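# Rest the block over the blue disc, supported by sticks

## Task

Using the arm mounts given in the scene frame (arm1 at x=+0.62, y=+0.00, z=+0.72 facing +180 degrees; arm2 at x=-0.31, y=+0.54, z=+0.72 facing -60 degrees; arm3 at x=-0.31, y=-0.54, z=+0.72 facing +60 degrees, angles counter-clockwise from +x), get the block resting above the blue disc painted on the table, with the block's centre over the disc. At the finish neither the block nor any of the three sticks may touch the table, and every post must still stand roughly at its starting spot. Any number of the arms may help. The arrangement must hold up without any robot supporting it. Finally open the grippers and pull the arms away.

## Robot and tools

Robots: three identical i2rt Big YAM arms named arm1, arm2 and arm3. Each has six revolute joints, a two-finger gripper and a wrist camera. Their feet sit on the table top at the positions and headings listed in the task. With joints 1 and 6 at zero and the hand level and pointing forward, the wrist camera rides on top of the hand looking toward the fingertips. Reach is about 1.0 m from the joint 1 axis. Joints move at different speeds, so the hand can sweep a wide arc between postures.

Frames: one scene frame for everything, origin on the floor, +z up, lengths in metres. The hand point is midway between the fingertips; its z axis runs along the fingers and the fingers close along its y axis. Room cameras cam_high and cam_low are fixed; calibration (OpenCV K, distortion D, T_world_to_cam mapping scene frame to camera frame) is supplied, and real cameras may differ slightly, a couple of degrees and under a centimetre. Wrist camera poses are derived from reported joint angles, so their errors grow with joint errors.

execute_actions: argument actions is a list holding exactly one action or nothing. The action is an object with optional keys arm1, arm2, arm3; each holds joints, an object of absolute targets by name (not offsets). Names, units, ranges: joint1_rad -2.879 to 2.879 (rotates the arm about its foot, positive counter-clockwise seen from above, 0 means unfolding toward the foot's heading); joint2_rad 0 to 3.141 (shoulder; 0 has the upper arm pointing back about level, increasing raises it then brings it forward); joint3_rad 0 to 3.019 (elbow; 0 is fully folded, increasing opens it); joint4_rad -1.692 to 1.57 (hand pitch, positive tips fingers up); joint5_rad -1.57 to 1.57 (hand side swing, positive toward the arm's right); joint6_rad -2.094 to 2.094 (hand roll, positive clockwise viewed from behind the hand); gripper_m 0 to 0.093, the fingertip gap in metres. Arm angles are radians. Done-tolerances: ±0.045, ±0.14, ±0.09, ±0.055, ±0.03, ±0.035 rad and ±0.003 m. All listed motions start at once and may finish at different moments. Any joint or arm you omit may keep driving toward its previous target. Optional cameras picks which images come back: names from arm1_cam_wrist, arm2_cam_wrist, arm3_cam_wrist, cam_high, cam_low, or all; omitted/null/["all"] gives all, [] gives none. An unknown key, unknown camera or out-of-range number rejects the whole call and nothing moves. An empty actions list just reports state and images.

wait: seconds from 0 to 10; commands nothing and returns the same report as an empty action.

zoom_image: camera plus region [x0, y0, x1, y1] in pixels of that camera's latest full image, origin top-left, at most 504 by 504 pixels.

finished_scene: scene is the number of the current scene. It ends the scene permanently once the last command has been held, and reports success. Call it only when the block is settled and the arms are clear. Replying without any tool call also ends things.

Reading results: each report gives robot states (joint_positions), images listed in order on the pictures line, and joint_status per joint of the last accepted action. off_target: stopped short and may still be pushing. contact_stop or time_out: the joint abandons its target and holds where it stopped, except a timed-out joint that keeps pushing toward its target or a nearby one (within 0.375, 0.375, 0.113, 0.225, 0.075, 0.3 rad for joints 1-6) and may move on its own if freed; on_its_own lists such uncommanded behaviour, where held at means the held target, not the position. Sending a joint its reported position relieves the push. "joint command not followed" (often with a cause line) means the self/arm collision check blocked that arm's joints, shown as not_followed; the gripper part still runs, and blocked targets may be retried with later actions. A call with no action never shows this. A target very near the current position may produce no motion. Loaded joints may sag. If any result reports a stop, later motion calls in the same reply are skipped.

Heat: holding loads or pushing warms motors, even while you think. Above 85 °C a MOTOR HOT warning appears; at 100 °C that whole arm and gripper go limp and it drops (OVER-TEMPERATURE FAULT, joints say limit_stop_at_motor_heat; resend targets afterwards). Some heat persists into later scenes.

Cautions: the robot keeps executing your last command while you think. Arms do not stop on contact and can push hard. Avoid hard pressing between two arms, which ends the run; the collision check ignores fingers, gripper housings and wrist cameras and can react late. Nothing reports arm-to-arm contact. Do not knock objects out of the work area, which ends the scene. Avoid drops, slips, slams and forceful pushes. Loose objects may occasionally get nudged. Fewer seconds of robot motion is better.

Each tool is called after ">>>" as name(argument=value, ...), one argument or row to a line, values as JSON.

## Session

>>> execute_actions(
  actions=[],
)

Scene clock: 0.00 s.
Motor temperatures (°C, as the motors report them): arm1=[18 19 16 19 19 17] | arm2=[21 17 18 18 21 18] | arm3=[17 20 18 18 20 19]
arm1.joint_positions: joint1_rad=-0.482 joint2_rad=+0.591 joint3_rad=+1.379 joint4_rad=-1.369 joint5_rad=+0.055 joint6_rad=+0.144 gripper_m=+0.094
arm1.joint_status: not commanded
arm1.hand: x=+0.4349 y=+0.1066 z=+1.3184 quat_wxyz=(-0.110, +0.829, -0.286, -0.468) (m; scene frame)
arm2.joint_positions: joint1_rad=-0.454 joint2_rad=+0.518 joint3_rad=+1.354 joint4_rad=-1.337 joint5_rad=+0.119 joint6_rad=+0.206 gripper_m=+0.094
arm2.joint_status: not commanded
arm2.hand: x=-0.3146 y=+0.3349 z=+1.2932 quat_wxyz=(-0.365, -0.672, -0.538, +0.354) (m; scene frame)
arm3.joint_positions: joint1_rad=+0.412 joint2_rad=+0.518 joint3_rad=+1.453 joint4_rad=-1.416 joint5_rad=-0.207 joint6_rad=+0.254 gripper_m=+0.094
arm3.joint_status: not commanded
arm3.hand: x=-0.3232 y=-0.3636 z=+1.3577 quat_wxyz=(-0.258, +0.534, -0.666, -0.453) (m; scene frame)
pictures: arm1_cam_wrist, arm2_cam_wrist, arm3_cam_wrist, cam_high, cam_low
Images, in order (width x height): arm1_cam_wrist 504x504, arm2_cam_wrist 504x504, arm3_cam_wrist 504x504, cam_high 672x504, cam_low 672x504.

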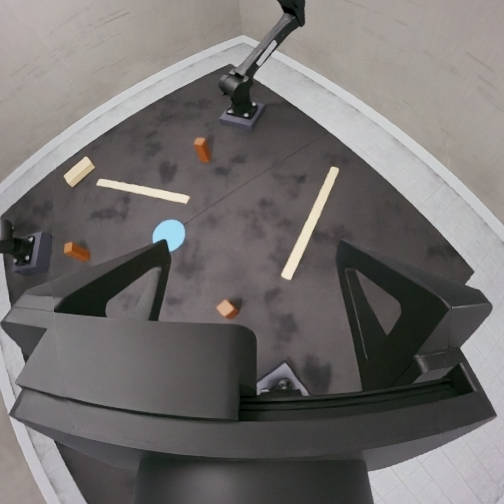

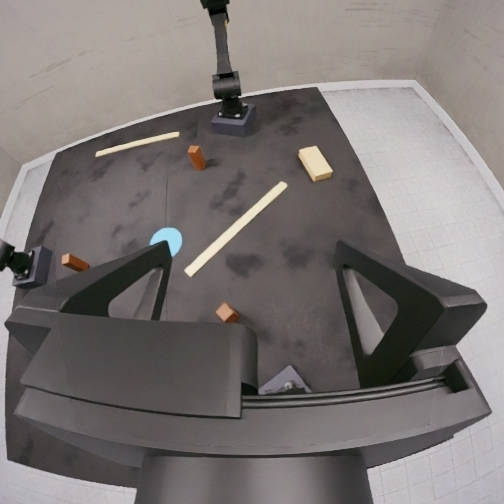

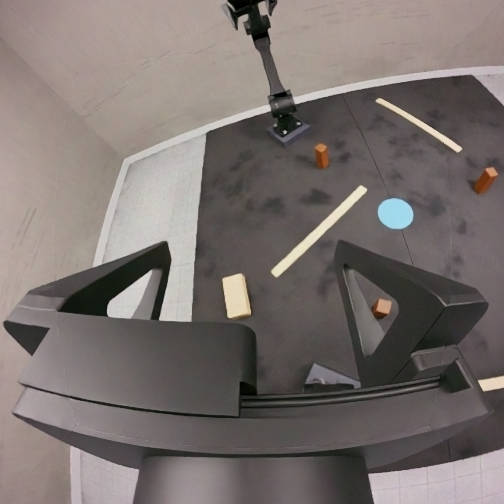

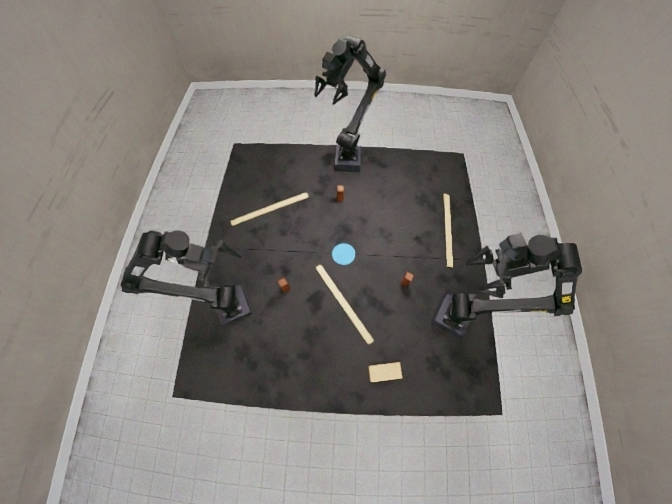

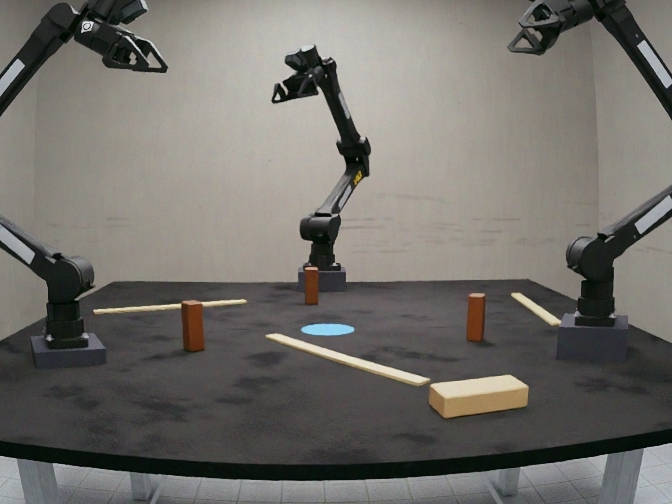

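>>> zoom_image(
  camera="cam_high",
  region=[210, 170, 490, 400],
)

>>> zoom_image(
  camera="cam_low",
  region=[160, 250, 580, 430],
)

>>> execute_actions(
  actions=[
    {"arm1":{"joints":{"joint1_rad":0,"joint2_rad":1.2,"joint3_rad":1.2,"joint4_rad":-1.4,"joint5_rad":0,"joint6_rad":0}},"arm2":{"joints":{"joint1_rad":0.5,"joint2_rad":1.57,"joint3_rad":1.2,"joint4_rad":-1.2,"joint5_rad":0,"joint6_rad":0}},"arm3":{"joints":{"joint1_rad":0.5,"joint2_rad":1.2,"joint3_rad":0.8,"joint4_rad":-1.17,"joint5_rad":0,"joint6_rad":0}}},
  ],
)

Region (210, 170, 490, 400) of cam_high's 672x504 image, scaled by 1.800, with more detail than that image has; it fills the top 414 rows of this view, and the rest is white.

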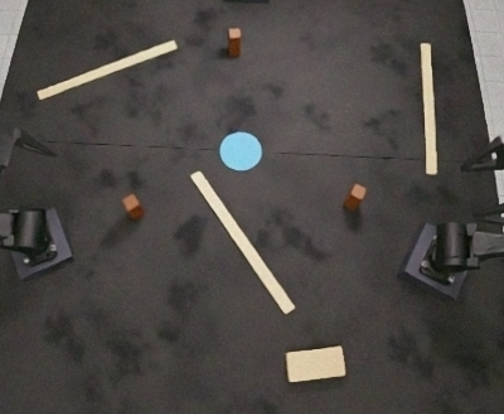

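Region (160, 250, 580, 430) of cam_low's 672x504 image, scaled by 1.200, with more detail than that image has; it fills the top 216 rows of this view, and the rest is white.

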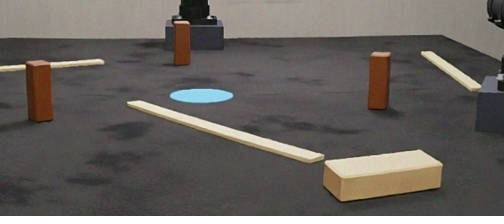

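Scene clock: 2.20 s.
Motor temperatures (°C, as the motors report them): arm1=[18 19 17 19 19 17] | arm2=[21 17 18 18 21 18] | arm3=[17 20 19 18 20 19]
arm1.joint_positions: joint1_rad=-0.001 joint2_rad=+1.204 joint3_rad=+1.195 joint4_rad=-1.385 joint5_rad=+0.002 joint6_rad=+0.014 gripper_m=+0.094
arm1.joint_status: all done
arm1.hand: x=+0.2473 y=+0.0025 z=+1.0479 quat_wxyz=(-0.007, +0.996, -0.013, -0.092) (m; scene frame)
arm2.joint_positions: joint1_rad=+0.508 joint2_rad=+1.573 joint3_rad=+1.200 joint4_rad=-1.203 joint5_rad=+0.000 joint6_rad=+0.008 gripper_m=+0.094
arm2.joint_status: all done
arm2.hand: x=+0.0680 y=+0.2989 z=+0.8694 quat_wxyz=(+0.010, -0.280, -0.960, -0.002) (m; scene frame)
arm3.joint_positions: joint1_rad=+0.494 joint2_rad=+1.217 joint3_rad=+0.784 joint4_rad=-1.174 joint5_rad=-0.004 joint6_rad=+0.012 gripper_m=+0.094
arm3.joint_status: all done
arm3.hand: x=-0.3091 y=-0.2443 z=+0.8884 quat_wxyz=(+0.021, +0.703, -0.711, +0.008) (m; scene frame)
pictures: arm1_cam_wrist, arm2_cam_wrist, arm3_cam_wrist, cam_high, cam_low
camera_calibration (this result's frames):
arm1_cam_wrist: T_world_to_cam=[[0.0148689, 0.999828, 0.0110773, -0.0174496], [0.890974, -0.0182766, 0.453686, -0.692965], [0.453811, 0.00312374, -0.891093, 0.939856], [0, 0, 0, 1]] pos_world=[0.191157, 0.00184574, 1.15208]
arm2_cam_wrist: T_world_to_cam=[[-0.540499, -0.841336, -0.00373221, 0.287491], [-0.676242, 0.43179, 0.59687, -0.595055], [-0.500557, 0.325131, -0.80233, 0.760654], [0, 0, 0, 1]] pos_world=[0.133738, 0.251503, 0.966538]
arm3_cam_wrist: T_world_to_cam=[[0.999833, -0.0118059, -0.0139681, 0.320658], [-0.000889152, -0.79422, 0.60763, -0.722684], [-0.0182674, -0.607516, -0.794097, 0.672092], [0, 0, 0, 1]] pos_world=[-0.308969, -0.161878, 0.97731]
Images, in order (width x height): arm1_cam_wrist 504x504, arm2_cam_wrist 504x504, arm3_cam_wrist 504x504, cam_high 672x504, cam_low 672x504.

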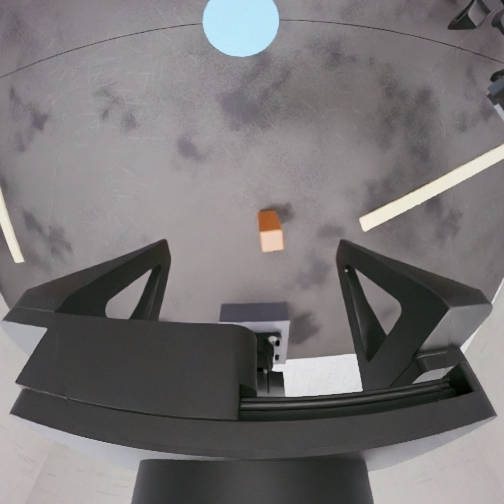

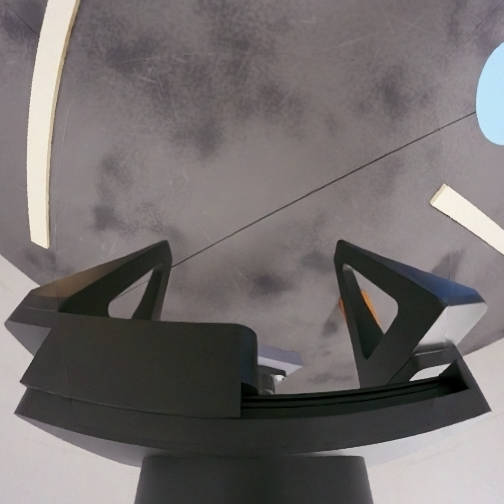

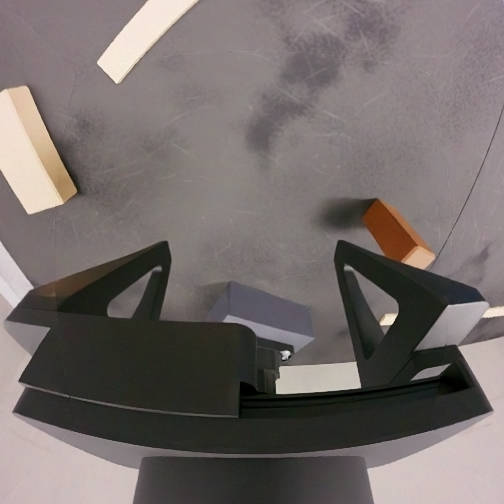

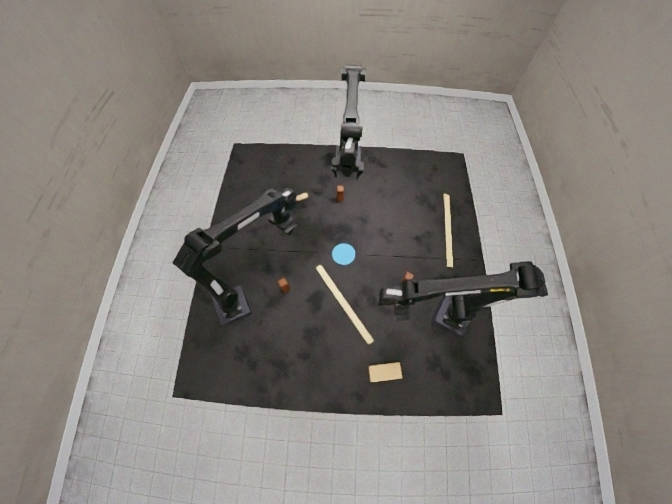

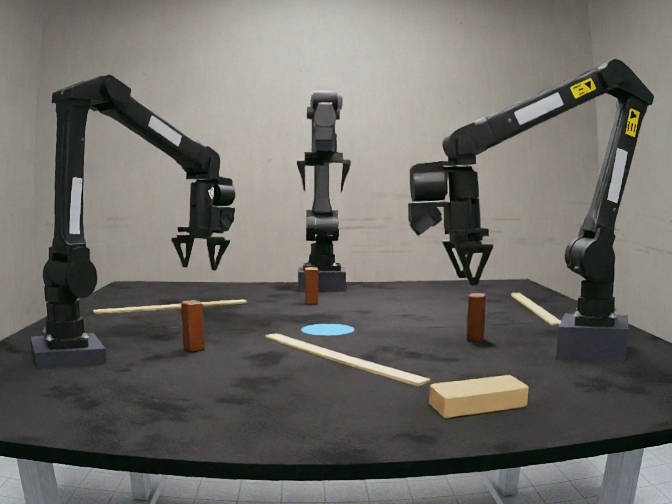

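>>> execute_actions(
  actions=[
    {"arm1":{"joints":{"joint4_rad":-0.6}},"arm2":{"joints":{"joint3_rad":1.8}},"arm3":{"joints":{"joint2_rad":0.6}}},
  ],
  cameras=[],
)

Scene clock: 4.93 s.
Motor temperatures (°C, as the motors report them): arm1=[18 19 17 19 19 17] | arm2=[21 18 19 18 21 18] | arm3=[17 20 20 18 20 19]
arm1.joint_positions: joint1_rad=-0.001 joint2_rad=+1.204 joint3_rad=+1.195 joint4_rad=-0.627 joint5_rad=+0.002 joint6_rad=+0.014 gripper_m=+0.094
arm1.joint_status: all done
arm1.hand: x=+0.0934 y=+0.0034 z=+1.1450 quat_wxyz=(-0.006, +0.891, -0.010, -0.454) (m; scene frame)
arm2.joint_positions: joint1_rad=+0.508 joint2_rad=+1.561 joint3_rad=+1.756 joint4_rad=-1.203 joint5_rad=+0.000 joint6_rad=+0.008 gripper_m=+0.094
arm2.joint_status: all done
arm2.hand: x=+0.1956 y=+0.2189 z=+1.1187 quat_wxyz=(-0.260, -0.270, -0.924, +0.074) (m; scene frame)
arm3.joint_positions: joint1_rad=+0.494 joint2_rad=+0.594 joint3_rad=+0.784 joint4_rad=-1.174 joint5_rad=-0.004 joint6_rad=+0.012 gripper_m=+0.094
arm3.joint_status: all done
arm3.hand: x=-0.3068 y=-0.2784 z=+1.0512 quat_wxyz=(-0.195, +0.673, -0.682, -0.210) (m; scene frame)
pictures: none
No camera images: the call's "cameras" was empty. Leave "cameras" out to get every camera's image.

>>> execute_actions(
  actions=[
    {"arm1":{"joints":{"joint1_rad":-0.823,"joint6_rad":0.274}},"arm2":{"joints":{"joint1_rad":-0.27,"joint6_rad":1.19,"joint2_rad":1.4}},"arm3":{"joints":{"joint1_rad":-1.142,"joint6_rad":-0.03,"joint3_rad":1.0}}},
  ],
  cameras=[],
)

>>> execute_actions(
  actions=[
    {"arm1":{"joints":{"joint2_rad":1.789,"joint3_rad":1.058,"joint4_rad":-0.84}},"arm2":{"joints":{"joint2_rad":1.869,"joint3_rad":1.315,"joint4_rad":-1.017}},"arm3":{"joints":{"joint2_rad":1.704,"joint3_rad":0.931,"joint4_rad":-0.798}}},
  ],
)

Scene clock: 10.37 s.
Motor temperatures (°C, as the motors report them): arm1=[18 19 19 19 19 17] | arm2=[21 18 21 18 21 18] | arm3=[17 20 22 18 20 19]
arm1.joint_positions: joint1_rad=-0.821 joint2_rad=+1.204 joint3_rad=+1.195 joint4_rad=-0.623 joint5_rad=+0.000 joint6_rad=+0.260 gripper_m=+0.094
arm1.joint_status: all done
arm1.hand: x=+0.2664 y=+0.3878 z=+1.1490 quat_wxyz=(-0.131, +0.760, -0.461, -0.439) (m; scene frame)
arm2.joint_positions: joint1_rad=-0.274 joint2_rad=+1.395 joint3_rad=+1.765 joint4_rad=-1.207 joint5_rad=+0.001 joint6_rad=+1.181 gripper_m=+0.094
arm2.joint_status: all done
arm2.hand: x=-0.1824 y=+0.0039 z=+1.2170 quat_wxyz=(-0.352, -0.891, -0.285, +0.034) (m; scene frame)
arm3.joint_positions: joint1_rad=-1.137 joint2_rad=+0.600 joint3_rad=+0.959 joint4_rad=-1.174 joint5_rad=-0.001 joint6_rad=-0.019 gripper_m=+0.094
arm3.joint_status: all done
arm3.hand: x=-0.0318 y=-0.5516 z=+1.1382 quat_wxyz=(-0.362, -0.018, -0.932, +0.016) (m; scene frame)
pictures: none
No camera images: the call's "cameras" was empty. Leave "cameras" out to get every camera's image.

Scene clock: 12.00 s.
Motor temperatures (°C, as the motors report them): arm1=[18 19 19 19 19 17] | arm2=[21 18 21 18 21 18] | arm3=[17 20 22 18 20 19]
arm1.joint_positions: joint1_rad=-0.821 joint2_rad=+1.789 joint3_rad=+1.054 joint4_rad=-0.827 joint5_rad=+0.000 joint6_rad=+0.260 gripper_m=+0.094
arm1.joint_status: all done
arm1.hand: x=+0.3135 y=+0.3376 z=+0.7721 quat_wxyz=(-0.005, +0.855, -0.519, -0.011) (m; scene frame)
arm2.joint_positions: joint1_rad=-0.278 joint2_rad=+1.854 joint3_rad=+1.318 joint4_rad=-1.014 joint5_rad=-0.001 joint6_rad=+1.188 gripper_m=+0.094
arm2.joint_status: all done
arm2.hand: x=-0.1931 y=+0.0235 z=+0.7804 quat_wxyz=(-0.005, -0.954, -0.299, +0.005) (m; scene frame)
arm3.joint_positions: joint1_rad=-1.137 joint2_rad=+1.708 joint3_rad=+0.923 joint4_rad=-0.814 joint5_rad=-0.001 joint6_rad=-0.019 gripper_m=+0.094
arm3.joint_status: all done
arm3.hand: x=+0.0929 y=-0.5611 z=+0.7614 quat_wxyz=(+0.021, -0.020, -1.000, +0.002) (m; scene frame)
pictures: arm1_cam_wrist, arm2_cam_wrist, arm3_cam_wrist, cam_high, cam_low
camera_calibration (this result's frames):
arm1_cam_wrist: T_world_to_cam=[[0.881725, 0.471739, -0.00490489, -0.431533], [0.383051, -0.709812, 0.591134, -0.334105], [0.275379, -0.523096, -0.806558, 0.831364], [0, 0, 0, 1]] pos_world=[0.279532, 0.401302, 0.865928]
arm2_cam_wrist: T_world_to_cam=[[-0.568189, 0.822831, -0.0104975, -0.124915], [0.672425, 0.471607, 0.570466, -0.319518], [0.474348, 0.317073, -0.821254, 0.851311], [0, 0, 0, 1]] pos_world=[-0.259941, -0.0164577, 0.880105]
arm3_cam_wrist: T_world_to_cam=[[-0.0407306, -0.999142, 0.00747056, -0.560469], [-0.79276, 0.0368665, 0.608418, -0.357389], [-0.608172, 0.0188589, -0.793581, 0.791977], [0, 0, 0, 1]] pos_world=[0.175506, -0.561749, 0.850127]
Images, in order (width x height): arm1_cam_wrist 504x504, arm2_cam_wrist 504x504, arm3_cam_wrist 504x504, cam_high 672x504, cam_low 672x504.

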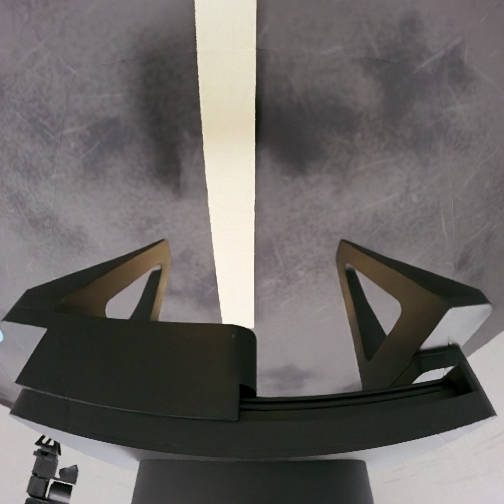

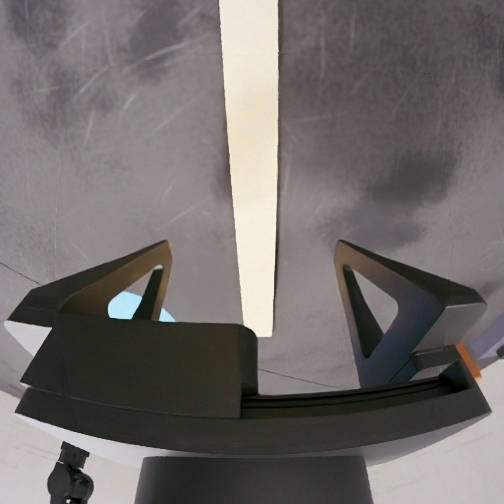

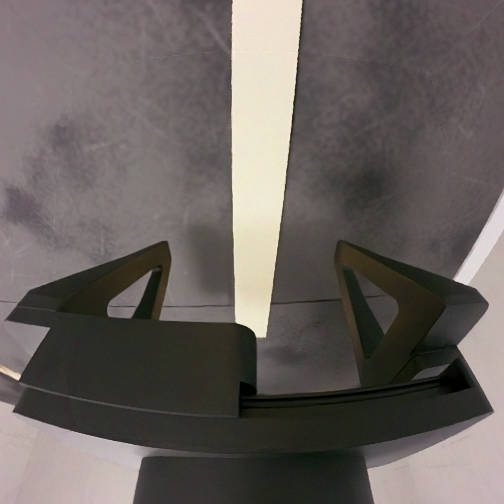

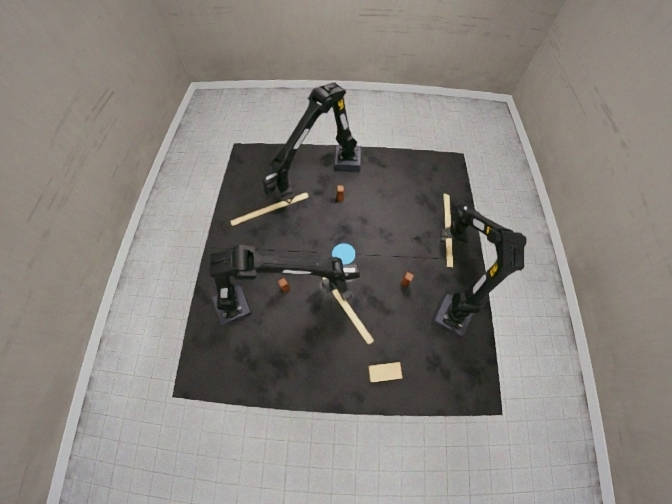

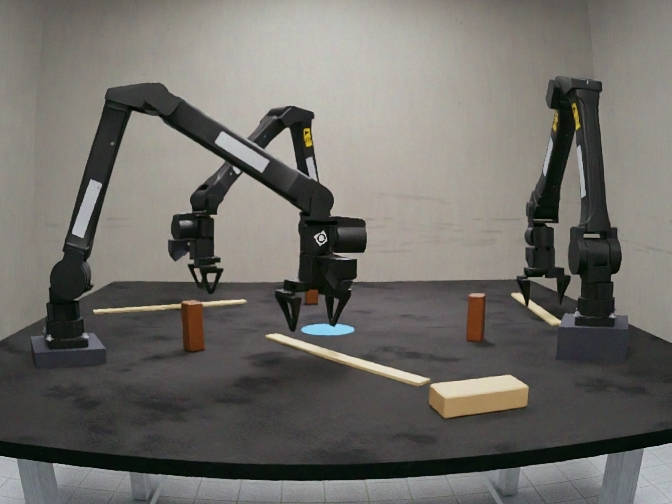

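>>> execute_actions(
  actions=[
    {"arm1":{"joints":{"joint1_rad":-0.793,"joint6_rad":0.29,"joint2_rad":1.875,"joint3_rad":1.02,"joint4_rad":-0.716}},"arm2":{"joints":{"joint1_rad":-0.25,"joint6_rad":1.22,"joint2_rad":1.93,"joint3_rad":1.27,"joint4_rad":-0.91}},"arm3":{"joints":{"joint2_rad":1.80,"joint3_rad":0.927,"joint4_rad":-0.695}}},
  ],
)

Scene clock: 13.57 s.
Motor temperatures (°C, as the motors report them): arm1=[18 19 19 19 19 17] | arm2=[21 18 21 18 21 18] | arm3=[17 20 22 18 20 19]
arm1.joint_positions: joint1_rad=-0.803 joint2_rad=+1.860 joint3_rad=+1.030 joint4_rad=-0.735 joint5_rad=-0.002 joint6_rad=+0.276 gripper_m=+0.094
arm1.joint_status: all done
arm1.hand: x=+0.3085 y=+0.3309 z=+0.7344 quat_wxyz=(-0.003, +0.855, -0.519, -0.009) (m; scene frame)
arm2.joint_positions: joint1_rad=-0.254 joint2_rad=+1.915 joint3_rad=+1.277 joint4_rad=-0.922 joint5_rad=-0.001 joint6_rad=+1.212 gripper_m=+0.094
arm2.joint_status: all done
arm2.hand: x=-0.1821 y=+0.0299 z=+0.7371 quat_wxyz=(+0.000, -0.954, -0.299, +0.005) (m; scene frame)
arm3.joint_positions: joint1_rad=-1.140 joint2_rad=+1.777 joint3_rad=+0.925 joint4_rad=-0.719 joint5_rad=-0.006 joint6_rad=-0.024 gripper_m=+0.094
arm3.joint_status: all done
arm3.hand: x=+0.1061 y=-0.5626 z=+0.7348 quat_wxyz=(+0.006, -0.019, -1.000, +0.000) (m; scene frame)
pictures: arm1_cam_wrist, arm2_cam_wrist, arm3_cam_wrist, cam_high, cam_low
camera_calibration (this result's frames):
arm1_cam_wrist: T_world_to_cam=[[0.881175, 0.472752, -0.00605698, -0.423425], [0.383075, -0.706398, 0.595193, -0.318783], [0.2771, -0.526789, -0.80356, 0.797288], [0, 0, 0, 1]] pos_world=[0.2743, 0.39499, 0.827841]
arm2_cam_wrist: T_world_to_cam=[[-0.56843, 0.82273, -0.00170539, -0.130865], [0.673367, 0.466423, 0.573608, -0.307189], [0.47272, 0.324908, -0.819128, 0.806456], [0, 0, 0, 1]] pos_world=[-0.248765, -0.0110774, 0.836573]
arm3_cam_wrist: T_world_to_cam=[[-0.0389489, -0.999237, 0.00301971, -0.558216], [-0.810508, 0.0333597, 0.584777, -0.313426], [-0.584432, 0.0203289, -0.811188, 0.790217], [0, 0, 0, 1]] pos_world=[0.186052, -0.563398, 0.825985]
Images, in order (width x height): arm1_cam_wrist 504x504, arm2_cam_wrist 504x504, arm3_cam_wrist 504x504, cam_high 672x504, cam_low 672x504.

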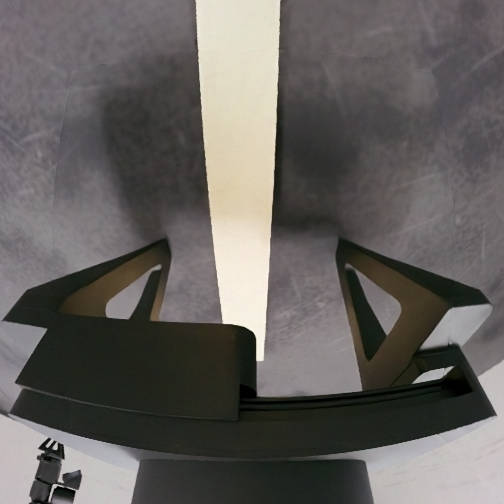

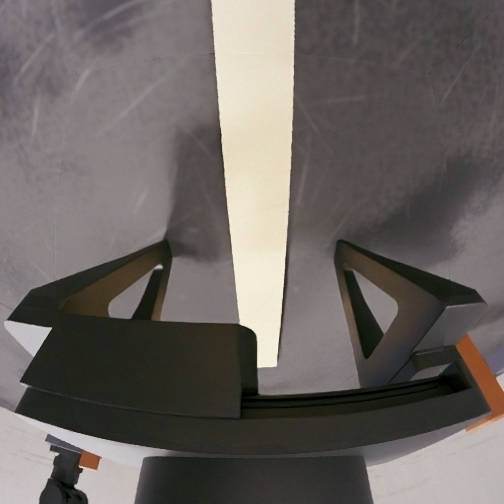

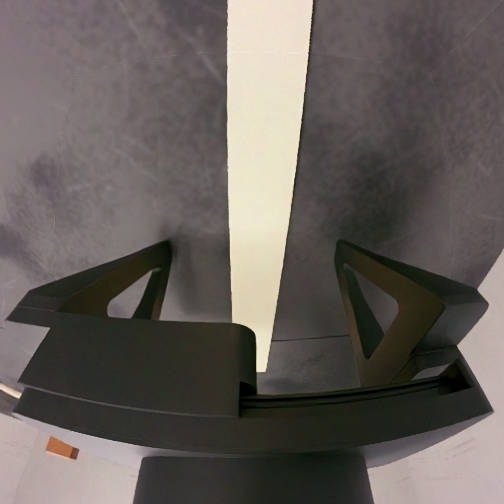

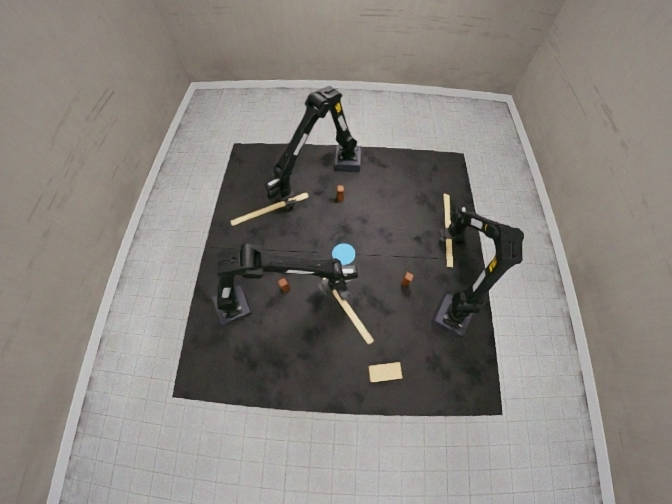

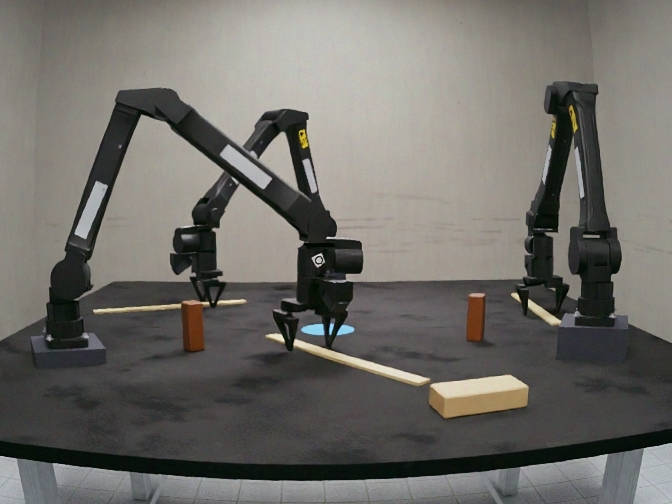

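>>> execute_actions(
  actions=[
    {"arm1":{"joints":{"joint2_rad":1.905}},"arm2":{"joints":{"joint2_rad":1.96}},"arm3":{"joints":{"joint2_rad":1.832}}},
  ],
  cameras=[],
)

>>> execute_actions(
  actions=[
    {"arm1":{"joints":{"gripper_m":0}},"arm2":{"joints":{"gripper_m":0}},"arm3":{"joints":{"gripper_m":0}}},
  ],
  cameras=["arm1_cam_wrist","arm2_cam_wrist","arm3_cam_wrist"],
)

Scene clock: 14.30 s.
Motor temperatures (°C, as the motors report them): arm1=[18 19 19 19 19 17] | arm2=[21 18 21 18 21 18] | arm3=[17 20 22 18 20 19]
arm1.joint_positions: joint1_rad=-0.803 joint2_rad=+1.861 joint3_rad=+1.030 joint4_rad=-0.735 joint5_rad=-0.002 joint6_rad=+0.276 gripper_m=+0.094
arm1.joint_status: all done
arm1.hand: x=+0.3085 y=+0.3308 z=+0.7342 quat_wxyz=(-0.003, +0.855, -0.519, -0.009) (m; scene frame)
arm2.joint_positions: joint1_rad=-0.254 joint2_rad=+1.917 joint3_rad=+1.277 joint4_rad=-0.922 joint5_rad=-0.001 joint6_rad=+1.212 gripper_m=+0.094
arm2.joint_status: all done
arm2.hand: x=-0.1822 y=+0.0300 z=+0.7360 quat_wxyz=(+0.001, -0.954, -0.299, +0.005) (m; scene frame)
arm3.joint_positions: joint1_rad=-1.140 joint2_rad=+1.777 joint3_rad=+0.925 joint4_rad=-0.719 joint5_rad=-0.006 joint6_rad=-0.026 gripper_m=+0.094
arm3.joint_status: all done
arm3.hand: x=+0.1061 y=-0.5626 z=+0.7347 quat_wxyz=(+0.007, -0.018, -1.000, +0.000) (m; scene frame)
pictures: none
No camera images: the call's "cameras" was empty. Leave "cameras" out to get every camera's image.

Scene clock: 15.03 s.
Motor temperatures (°C, as the motors report them): arm1=[18 19 19 19 19 17] | arm2=[21 18 21 18 21 18] | arm3=[17 20 22 18 20 19]
arm1.joint_positions: joint1_rad=-0.797 joint2_rad=+1.863 joint3_rad=+1.030 joint4_rad=-0.730 joint5_rad=-0.006 joint6_rad=+0.277 gripper_m=+0.027
arm1.joint_status: gripper_m off_target (ended at +0.027, target +0.000)
arm1.hand: x=+0.3055 y=+0.3292 z=+0.7334 quat_wxyz=(-0.001, +0.856, -0.516, -0.011) (m; scene frame)
arm2.joint_positions: joint1_rad=-0.254 joint2_rad=+1.920 joint3_rad=+1.277 joint4_rad=-0.914 joint5_rad=-0.001 joint6_rad=+1.213 gripper_m=+0.027
arm2.joint_status: gripper_m off_target (ended at +0.027, target +0.000)
arm2.hand: x=-0.1818 y=+0.0285 z=+0.7347 quat_wxyz=(-0.002, -0.954, -0.298, +0.005) (m; scene frame)
arm3.joint_positions: joint1_rad=-1.140 joint2_rad=+1.779 joint3_rad=+0.925 joint4_rad=-0.715 joint5_rad=-0.009 joint6_rad=-0.026 gripper_m=+0.027
arm3.joint_status: gripper_m off_target (ended at +0.027, target +0.000)
arm3.hand: x=+0.1066 y=-0.5621 z=+0.7338 quat_wxyz=(+0.006, -0.018, -1.000, -0.002) (m; scene frame)
pictures: arm1_cam_wrist, arm2_cam_wrist, arm3_cam_wrist
camera_calibration (this result's frames):
arm1_cam_wrist: T_world_to_cam=[[0.878554, 0.477523, -0.0107311, -0.41736], [0.38977, -0.703756, 0.593975, -0.320285], [0.276085, -0.526022, -0.804412, 0.797112], [0, 0, 0, 1]] pos_world=[0.27144, 0.393194, 0.826968]
arm2_cam_wrist: T_world_to_cam=[[-0.567518, 0.823344, -0.00529108, -0.126753], [0.673344, 0.467804, 0.57251, -0.304572], [0.473848, 0.321347, -0.819881, 0.805584], [0, 0, 0, 1]] pos_world=[-0.248577, -0.0120299, 0.834183]
arm3_cam_wrist: T_world_to_cam=[[-0.0370805, -0.999312, -0.000408062, -0.555366], [-0.811362, 0.0298681, 0.583781, -0.313569], [-0.583367, 0.021978, -0.811911, 0.790973], [0, 0, 0, 1]] pos_world=[0.186416, -0.563002, 0.825028]
Images, in order (width x height): arm1_cam_wrist 504x504, arm2_cam_wrist 504x504, arm3_cam_wrist 504x504.

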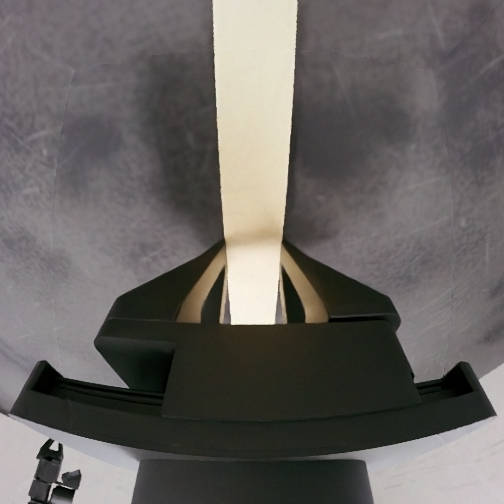

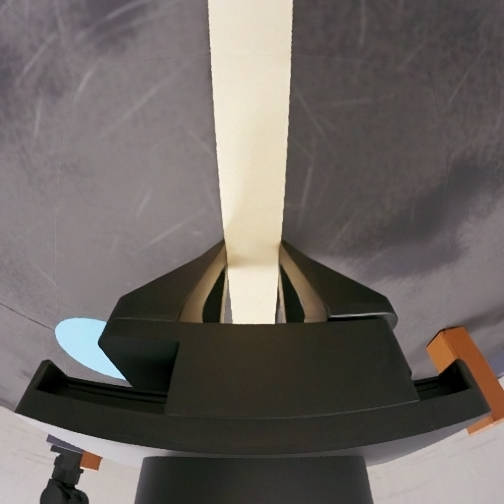

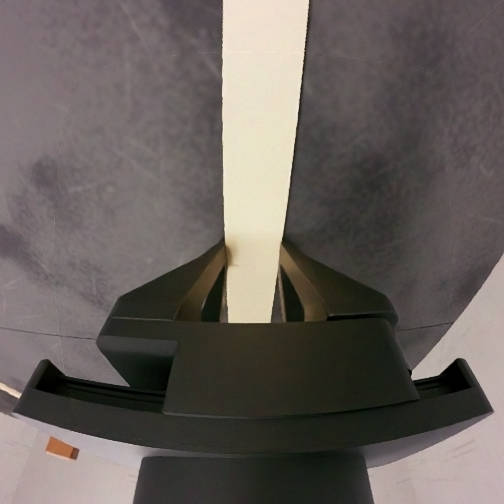

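>>> execute_actions(
  actions=[
    {"arm1":{"joints":{"joint2_rad":1.4,"joint4_rad":-1.05}},"arm2":{"joints":{"joint2_rad":1.5,"joint4_rad":-1.3}},"arm3":{"joints":{"joint2_rad":1.3,"joint4_rad":-1.05}}},
  ],
  cameras=["cam_low"],
)

>>> execute_actions(
  actions=[
    {"arm1":{"joints":{"joint2_rad":1.0,"joint3_rad":0.7,"joint4_rad":-1.13}},"arm2":{"joints":{"joint2_rad":1.02,"joint3_rad":0.83,"joint4_rad":-1.3}},"arm3":{"joints":{"joint2_rad":1.0,"joint3_rad":0.7,"joint4_rad":-1.13}}},
  ],
  cameras=["cam_low"],
)

>>> execute_actions(
  actions=[
    {"arm1":{"joints":{"joint1_rad":-0.096,"joint6_rad":-0.108}},"arm2":{"joints":{"joint1_rad":-0.082,"joint6_rad":-0.096}},"arm3":{"joints":{"joint1_rad":-0.19,"joint6_rad":-0.16}}},
  ],
  cameras=["cam_high"],
)

>>> execute_actions(
  actions=[
    {"arm1":{"joints":{"joint2_rad":1.136,"joint3_rad":0.644,"joint4_rad":-0.939}},"arm2":{"joints":{"joint2_rad":1.156,"joint3_rad":0.774,"joint4_rad":-1.049}},"arm3":{"joints":{"joint2_rad":1.148,"joint3_rad":0.653,"joint4_rad":-0.936}}},
  ],
)

Scene clock: 17.80 s.
Motor temperatures (°C, as the motors report them): arm1=[18 19 19 19 19 17] | arm2=[21 18 21 18 21 18] | arm3=[17 20 22 18 20 19]
arm1.joint_positions: joint1_rad=-0.797 joint2_rad=+1.393 joint3_rad=+1.016 joint4_rad=-1.037 joint5_rad=-0.003 joint6_rad=+0.277 gripper_m=+0.027
arm1.joint_status: all done
arm1.hand: x=+0.3345 y=+0.2987 z=+0.9194 quat_wxyz=(-0.022, +0.853, -0.514, -0.082) (m; scene frame)
arm2.joint_positions: joint1_rad=-0.254 joint2_rad=+1.499 joint3_rad=+1.262 joint4_rad=-1.291 joint5_rad=-0.001 joint6_rad=+1.213 gripper_m=+0.027
arm2.joint_status: all done
arm2.hand: x=-0.1992 y=+0.1051 z=+0.9249 quat_wxyz=(-0.016, -0.954, -0.298, +0.005) (m; scene frame)
arm3.joint_positions: joint1_rad=-1.140 joint2_rad=+1.294 joint3_rad=+0.916 joint4_rad=-1.036 joint5_rad=-0.004 joint6_rad=-0.026 gripper_m=+0.027
arm3.joint_status: all done
arm3.hand: x=+0.0681 y=-0.5596 z=+0.9108 quat_wxyz=(-0.071, -0.018, -0.997, +0.004) (m; scene frame)
pictures: cam_low
Images, in order (width x height): cam_low 672x504.

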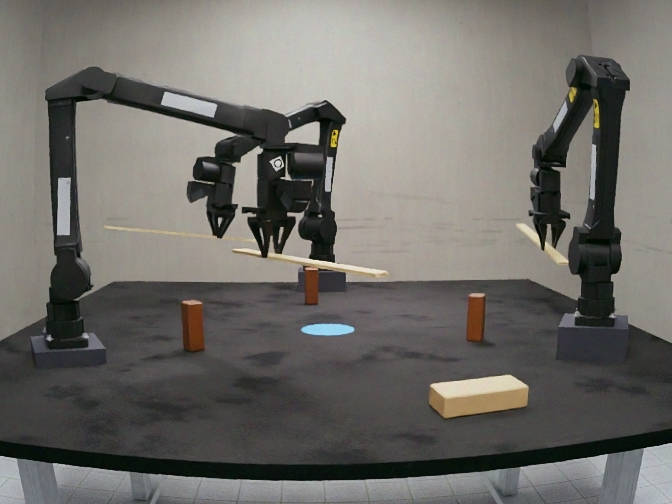

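Scene clock: 18.93 s.
Motor temperatures (°C, as the motors report them): arm1=[18 19 19 19 19 17] | arm2=[21 18 21 18 21 18] | arm3=[17 20 22 18 20 19]
arm1.joint_positions: joint1_rad=-0.797 joint2_rad=+1.005 joint3_rad=+0.707 joint4_rad=-1.121 joint5_rad=-0.003 joint6_rad=+0.277 gripper_m=+0.027
arm1.joint_status: all done
arm1.hand: x=+0.4288 y=+0.1999 z=+0.9172 quat_wxyz=(-0.022, +0.853, -0.515, -0.079) (m; scene frame)
arm2.joint_positions: joint1_rad=-0.254 joint2_rad=+1.016 joint3_rad=+0.834 joint4_rad=-1.296 joint5_rad=-0.001 joint6_rad=+1.213 gripper_m=+0.027
arm2.joint_status: all done
arm2.hand: x=-0.2397 y=+0.2654 z=+0.9233 quat_wxyz=(-0.041, -0.954, -0.298, +0.007) (m; scene frame)
arm3.joint_positions: joint1_rad=-1.140 joint2_rad=+0.997 joint3_rad=+0.691 joint4_rad=-1.122 joint5_rad=-0.004 joint6_rad=-0.026 gripper_m=+0.027
arm3.joint_status: all done
arm3.hand: x=-0.0364 y=-0.5531 z=+0.9095 quat_wxyz=(-0.064, -0.018, -0.998, +0.004) (m; scene frame)
pictures: cam_low
Images, in order (width x height): cam_low 672x504.

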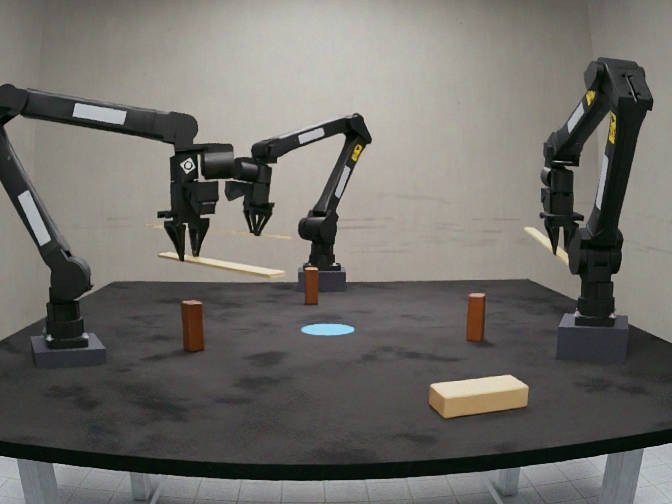

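Scene clock: 20.97 s.
Motor temperatures (°C, as the motors report them): arm1=[18 19 19 19 19 17] | arm2=[21 18 21 18 21 18] | arm3=[17 20 22 18 20 19]
arm1.joint_positions: joint1_rad=-0.103 joint2_rad=+1.005 joint3_rad=+0.707 joint4_rad=-1.121 joint5_rad=-0.001 joint6_rad=-0.094 gripper_m=+0.027
arm1.joint_status: all done
arm1.hand: x=+0.3444 y=+0.0305 z=+0.9158 quat_wxyz=(-0.013, +0.997, -0.010, -0.079) (m; scene frame)
arm2.joint_positions: joint1_rad=-0.081 joint2_rad=+1.016 joint3_rad=+0.834 joint4_rad=-1.296 joint5_rad=-0.001 joint6_rad=-0.087 gripper_m=+0.027
arm2.joint_status: all done
arm2.hand: x=-0.1942 y=+0.2812 z=+0.9229 quat_wxyz=(-0.031, -0.506, -0.861, +0.027) (m; scene frame)
arm3.joint_positions: joint1_rad=-0.194 joint2_rad=+0.997 joint3_rad=+0.691 joint4_rad=-1.122 joint5_rad=-0.001 joint6_rad=-0.149 gripper_m=+0.027
arm3.joint_status: all done
arm3.hand: x=-0.1354 y=-0.3259 z=+0.9097 quat_wxyz=(-0.059, +0.493, -0.868, -0.027) (m; scene frame)
pictures: cam_high
Images, in order (width x height): cam_high 672x504.

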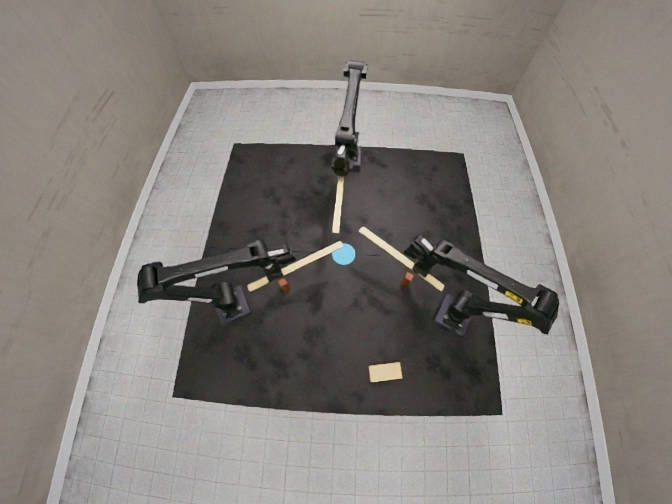

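Scene clock: 21.93 s.
Motor temperatures (°C, as the motors report them): arm1=[18 19 19 19 19 17] | arm2=[21 18 21 18 21 18] | arm3=[17 20 22 18 20 19]
arm1.joint_positions: joint1_rad=-0.103 joint2_rad=+1.141 joint3_rad=+0.645 joint4_rad=-0.960 joint5_rad=-0.001 joint6_rad=-0.094 gripper_m=+0.027
arm1.joint_status: all done
arm1.hand: x=+0.3327 y=+0.0324 z=+0.8615 quat_wxyz=(-0.011, +0.998, -0.010, -0.061) (m; scene frame)
arm2.joint_positions: joint1_rad=-0.081 joint2_rad=+1.168 joint3_rad=+0.773 joint4_rad=-1.064 joint5_rad=-0.001 joint6_rad=-0.087 gripper_m=+0.027
arm2.joint_status: all done
arm2.hand: x=-0.1797 y=+0.2476 z=+0.8623 quat_wxyz=(-0.039, -0.506, -0.861, +0.032) (m; scene frame)
arm3.joint_positions: joint1_rad=-0.194 joint2_rad=+1.161 joint3_rad=+0.645 joint4_rad=-0.957 joint5_rad=-0.001 joint6_rad=-0.149 gripper_m=+0.027
arm3.joint_status: all done
arm3.hand: x=-0.1252 y=-0.3128 z=+0.8547 quat_wxyz=(-0.038, +0.493, -0.869, -0.019) (m; scene frame)
pictures: arm1_cam_wrist, arm2_cam_wrist, arm3_cam_wrist, cam_high, cam_low
camera_calibration (this result's frames):
arm1_cam_wrist: T_world_to_cam=[[0.00846448, 0.999753, 0.0205468, -0.0525821], [0.860413, -0.0177516, 0.509288, -0.721719], [0.509527, 0.0133679, -0.860351, 0.689622], [0, 0, 0, 1]] pos_world=[0.27004, 0.0305387, 0.96196]
arm2_cam_wrist: T_world_to_cam=[[-0.874615, -0.484691, 0.01112, -0.0507601], [-0.415714, 0.761554, 0.49721, -0.685075], [-0.249461, 0.430244, -0.867559, 0.723005], [0, 0, 0, 1]] pos_world=[-0.148829, 0.18605, 0.96844]
arm3_cam_wrist: T_world_to_cam=[[0.858195, -0.513268, 0.00757694, -0.0575322], [-0.44724, -0.740385, 0.501803, -0.704991], [-0.25195, -0.434033, -0.864949, 0.692635], [0, 0, 0, 1]] pos_world=[-0.0914169, -0.250868, 0.953297]
Images, in order (width x height): arm1_cam_wrist 504x504, arm2_cam_wrist 504x504, arm3_cam_wrist 504x504, cam_high 672x504, cam_low 672x504.

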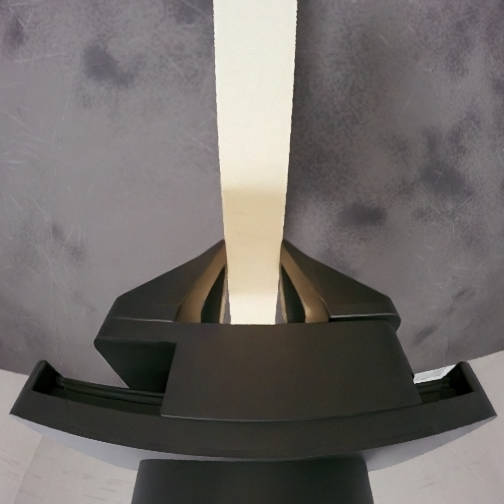

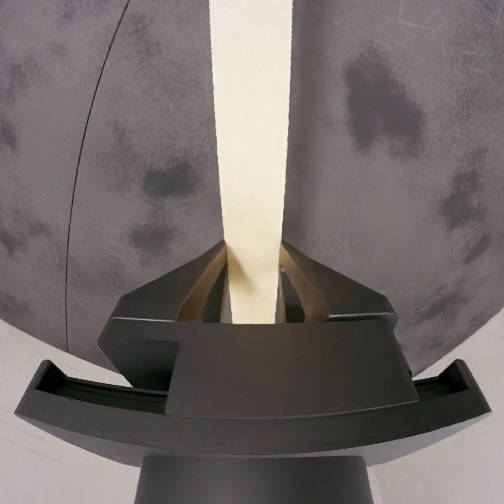

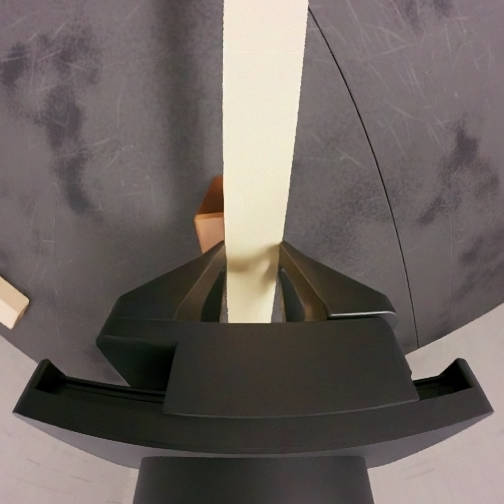

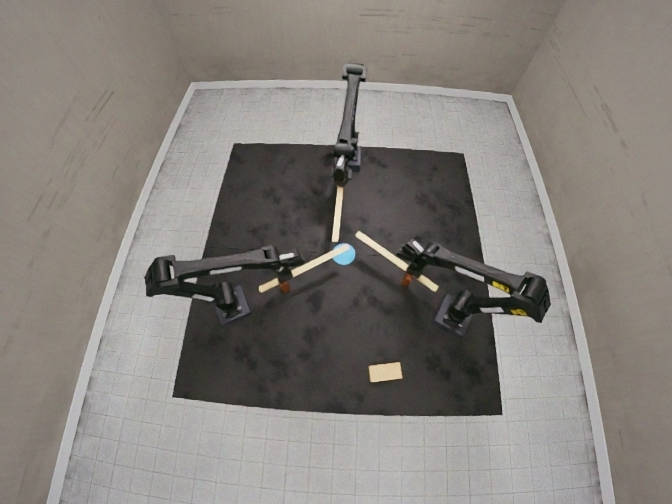

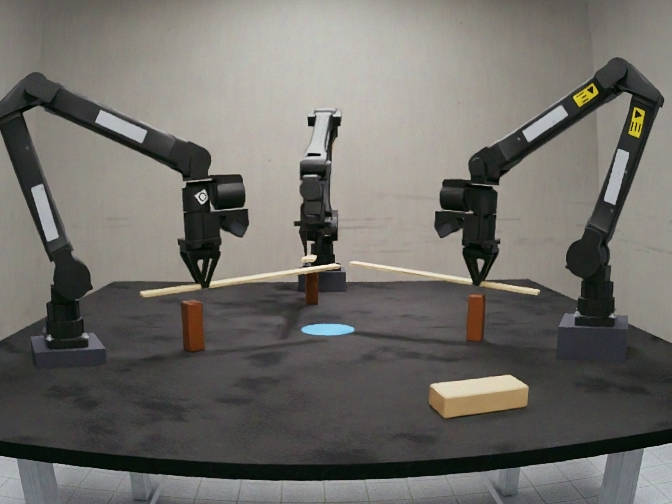

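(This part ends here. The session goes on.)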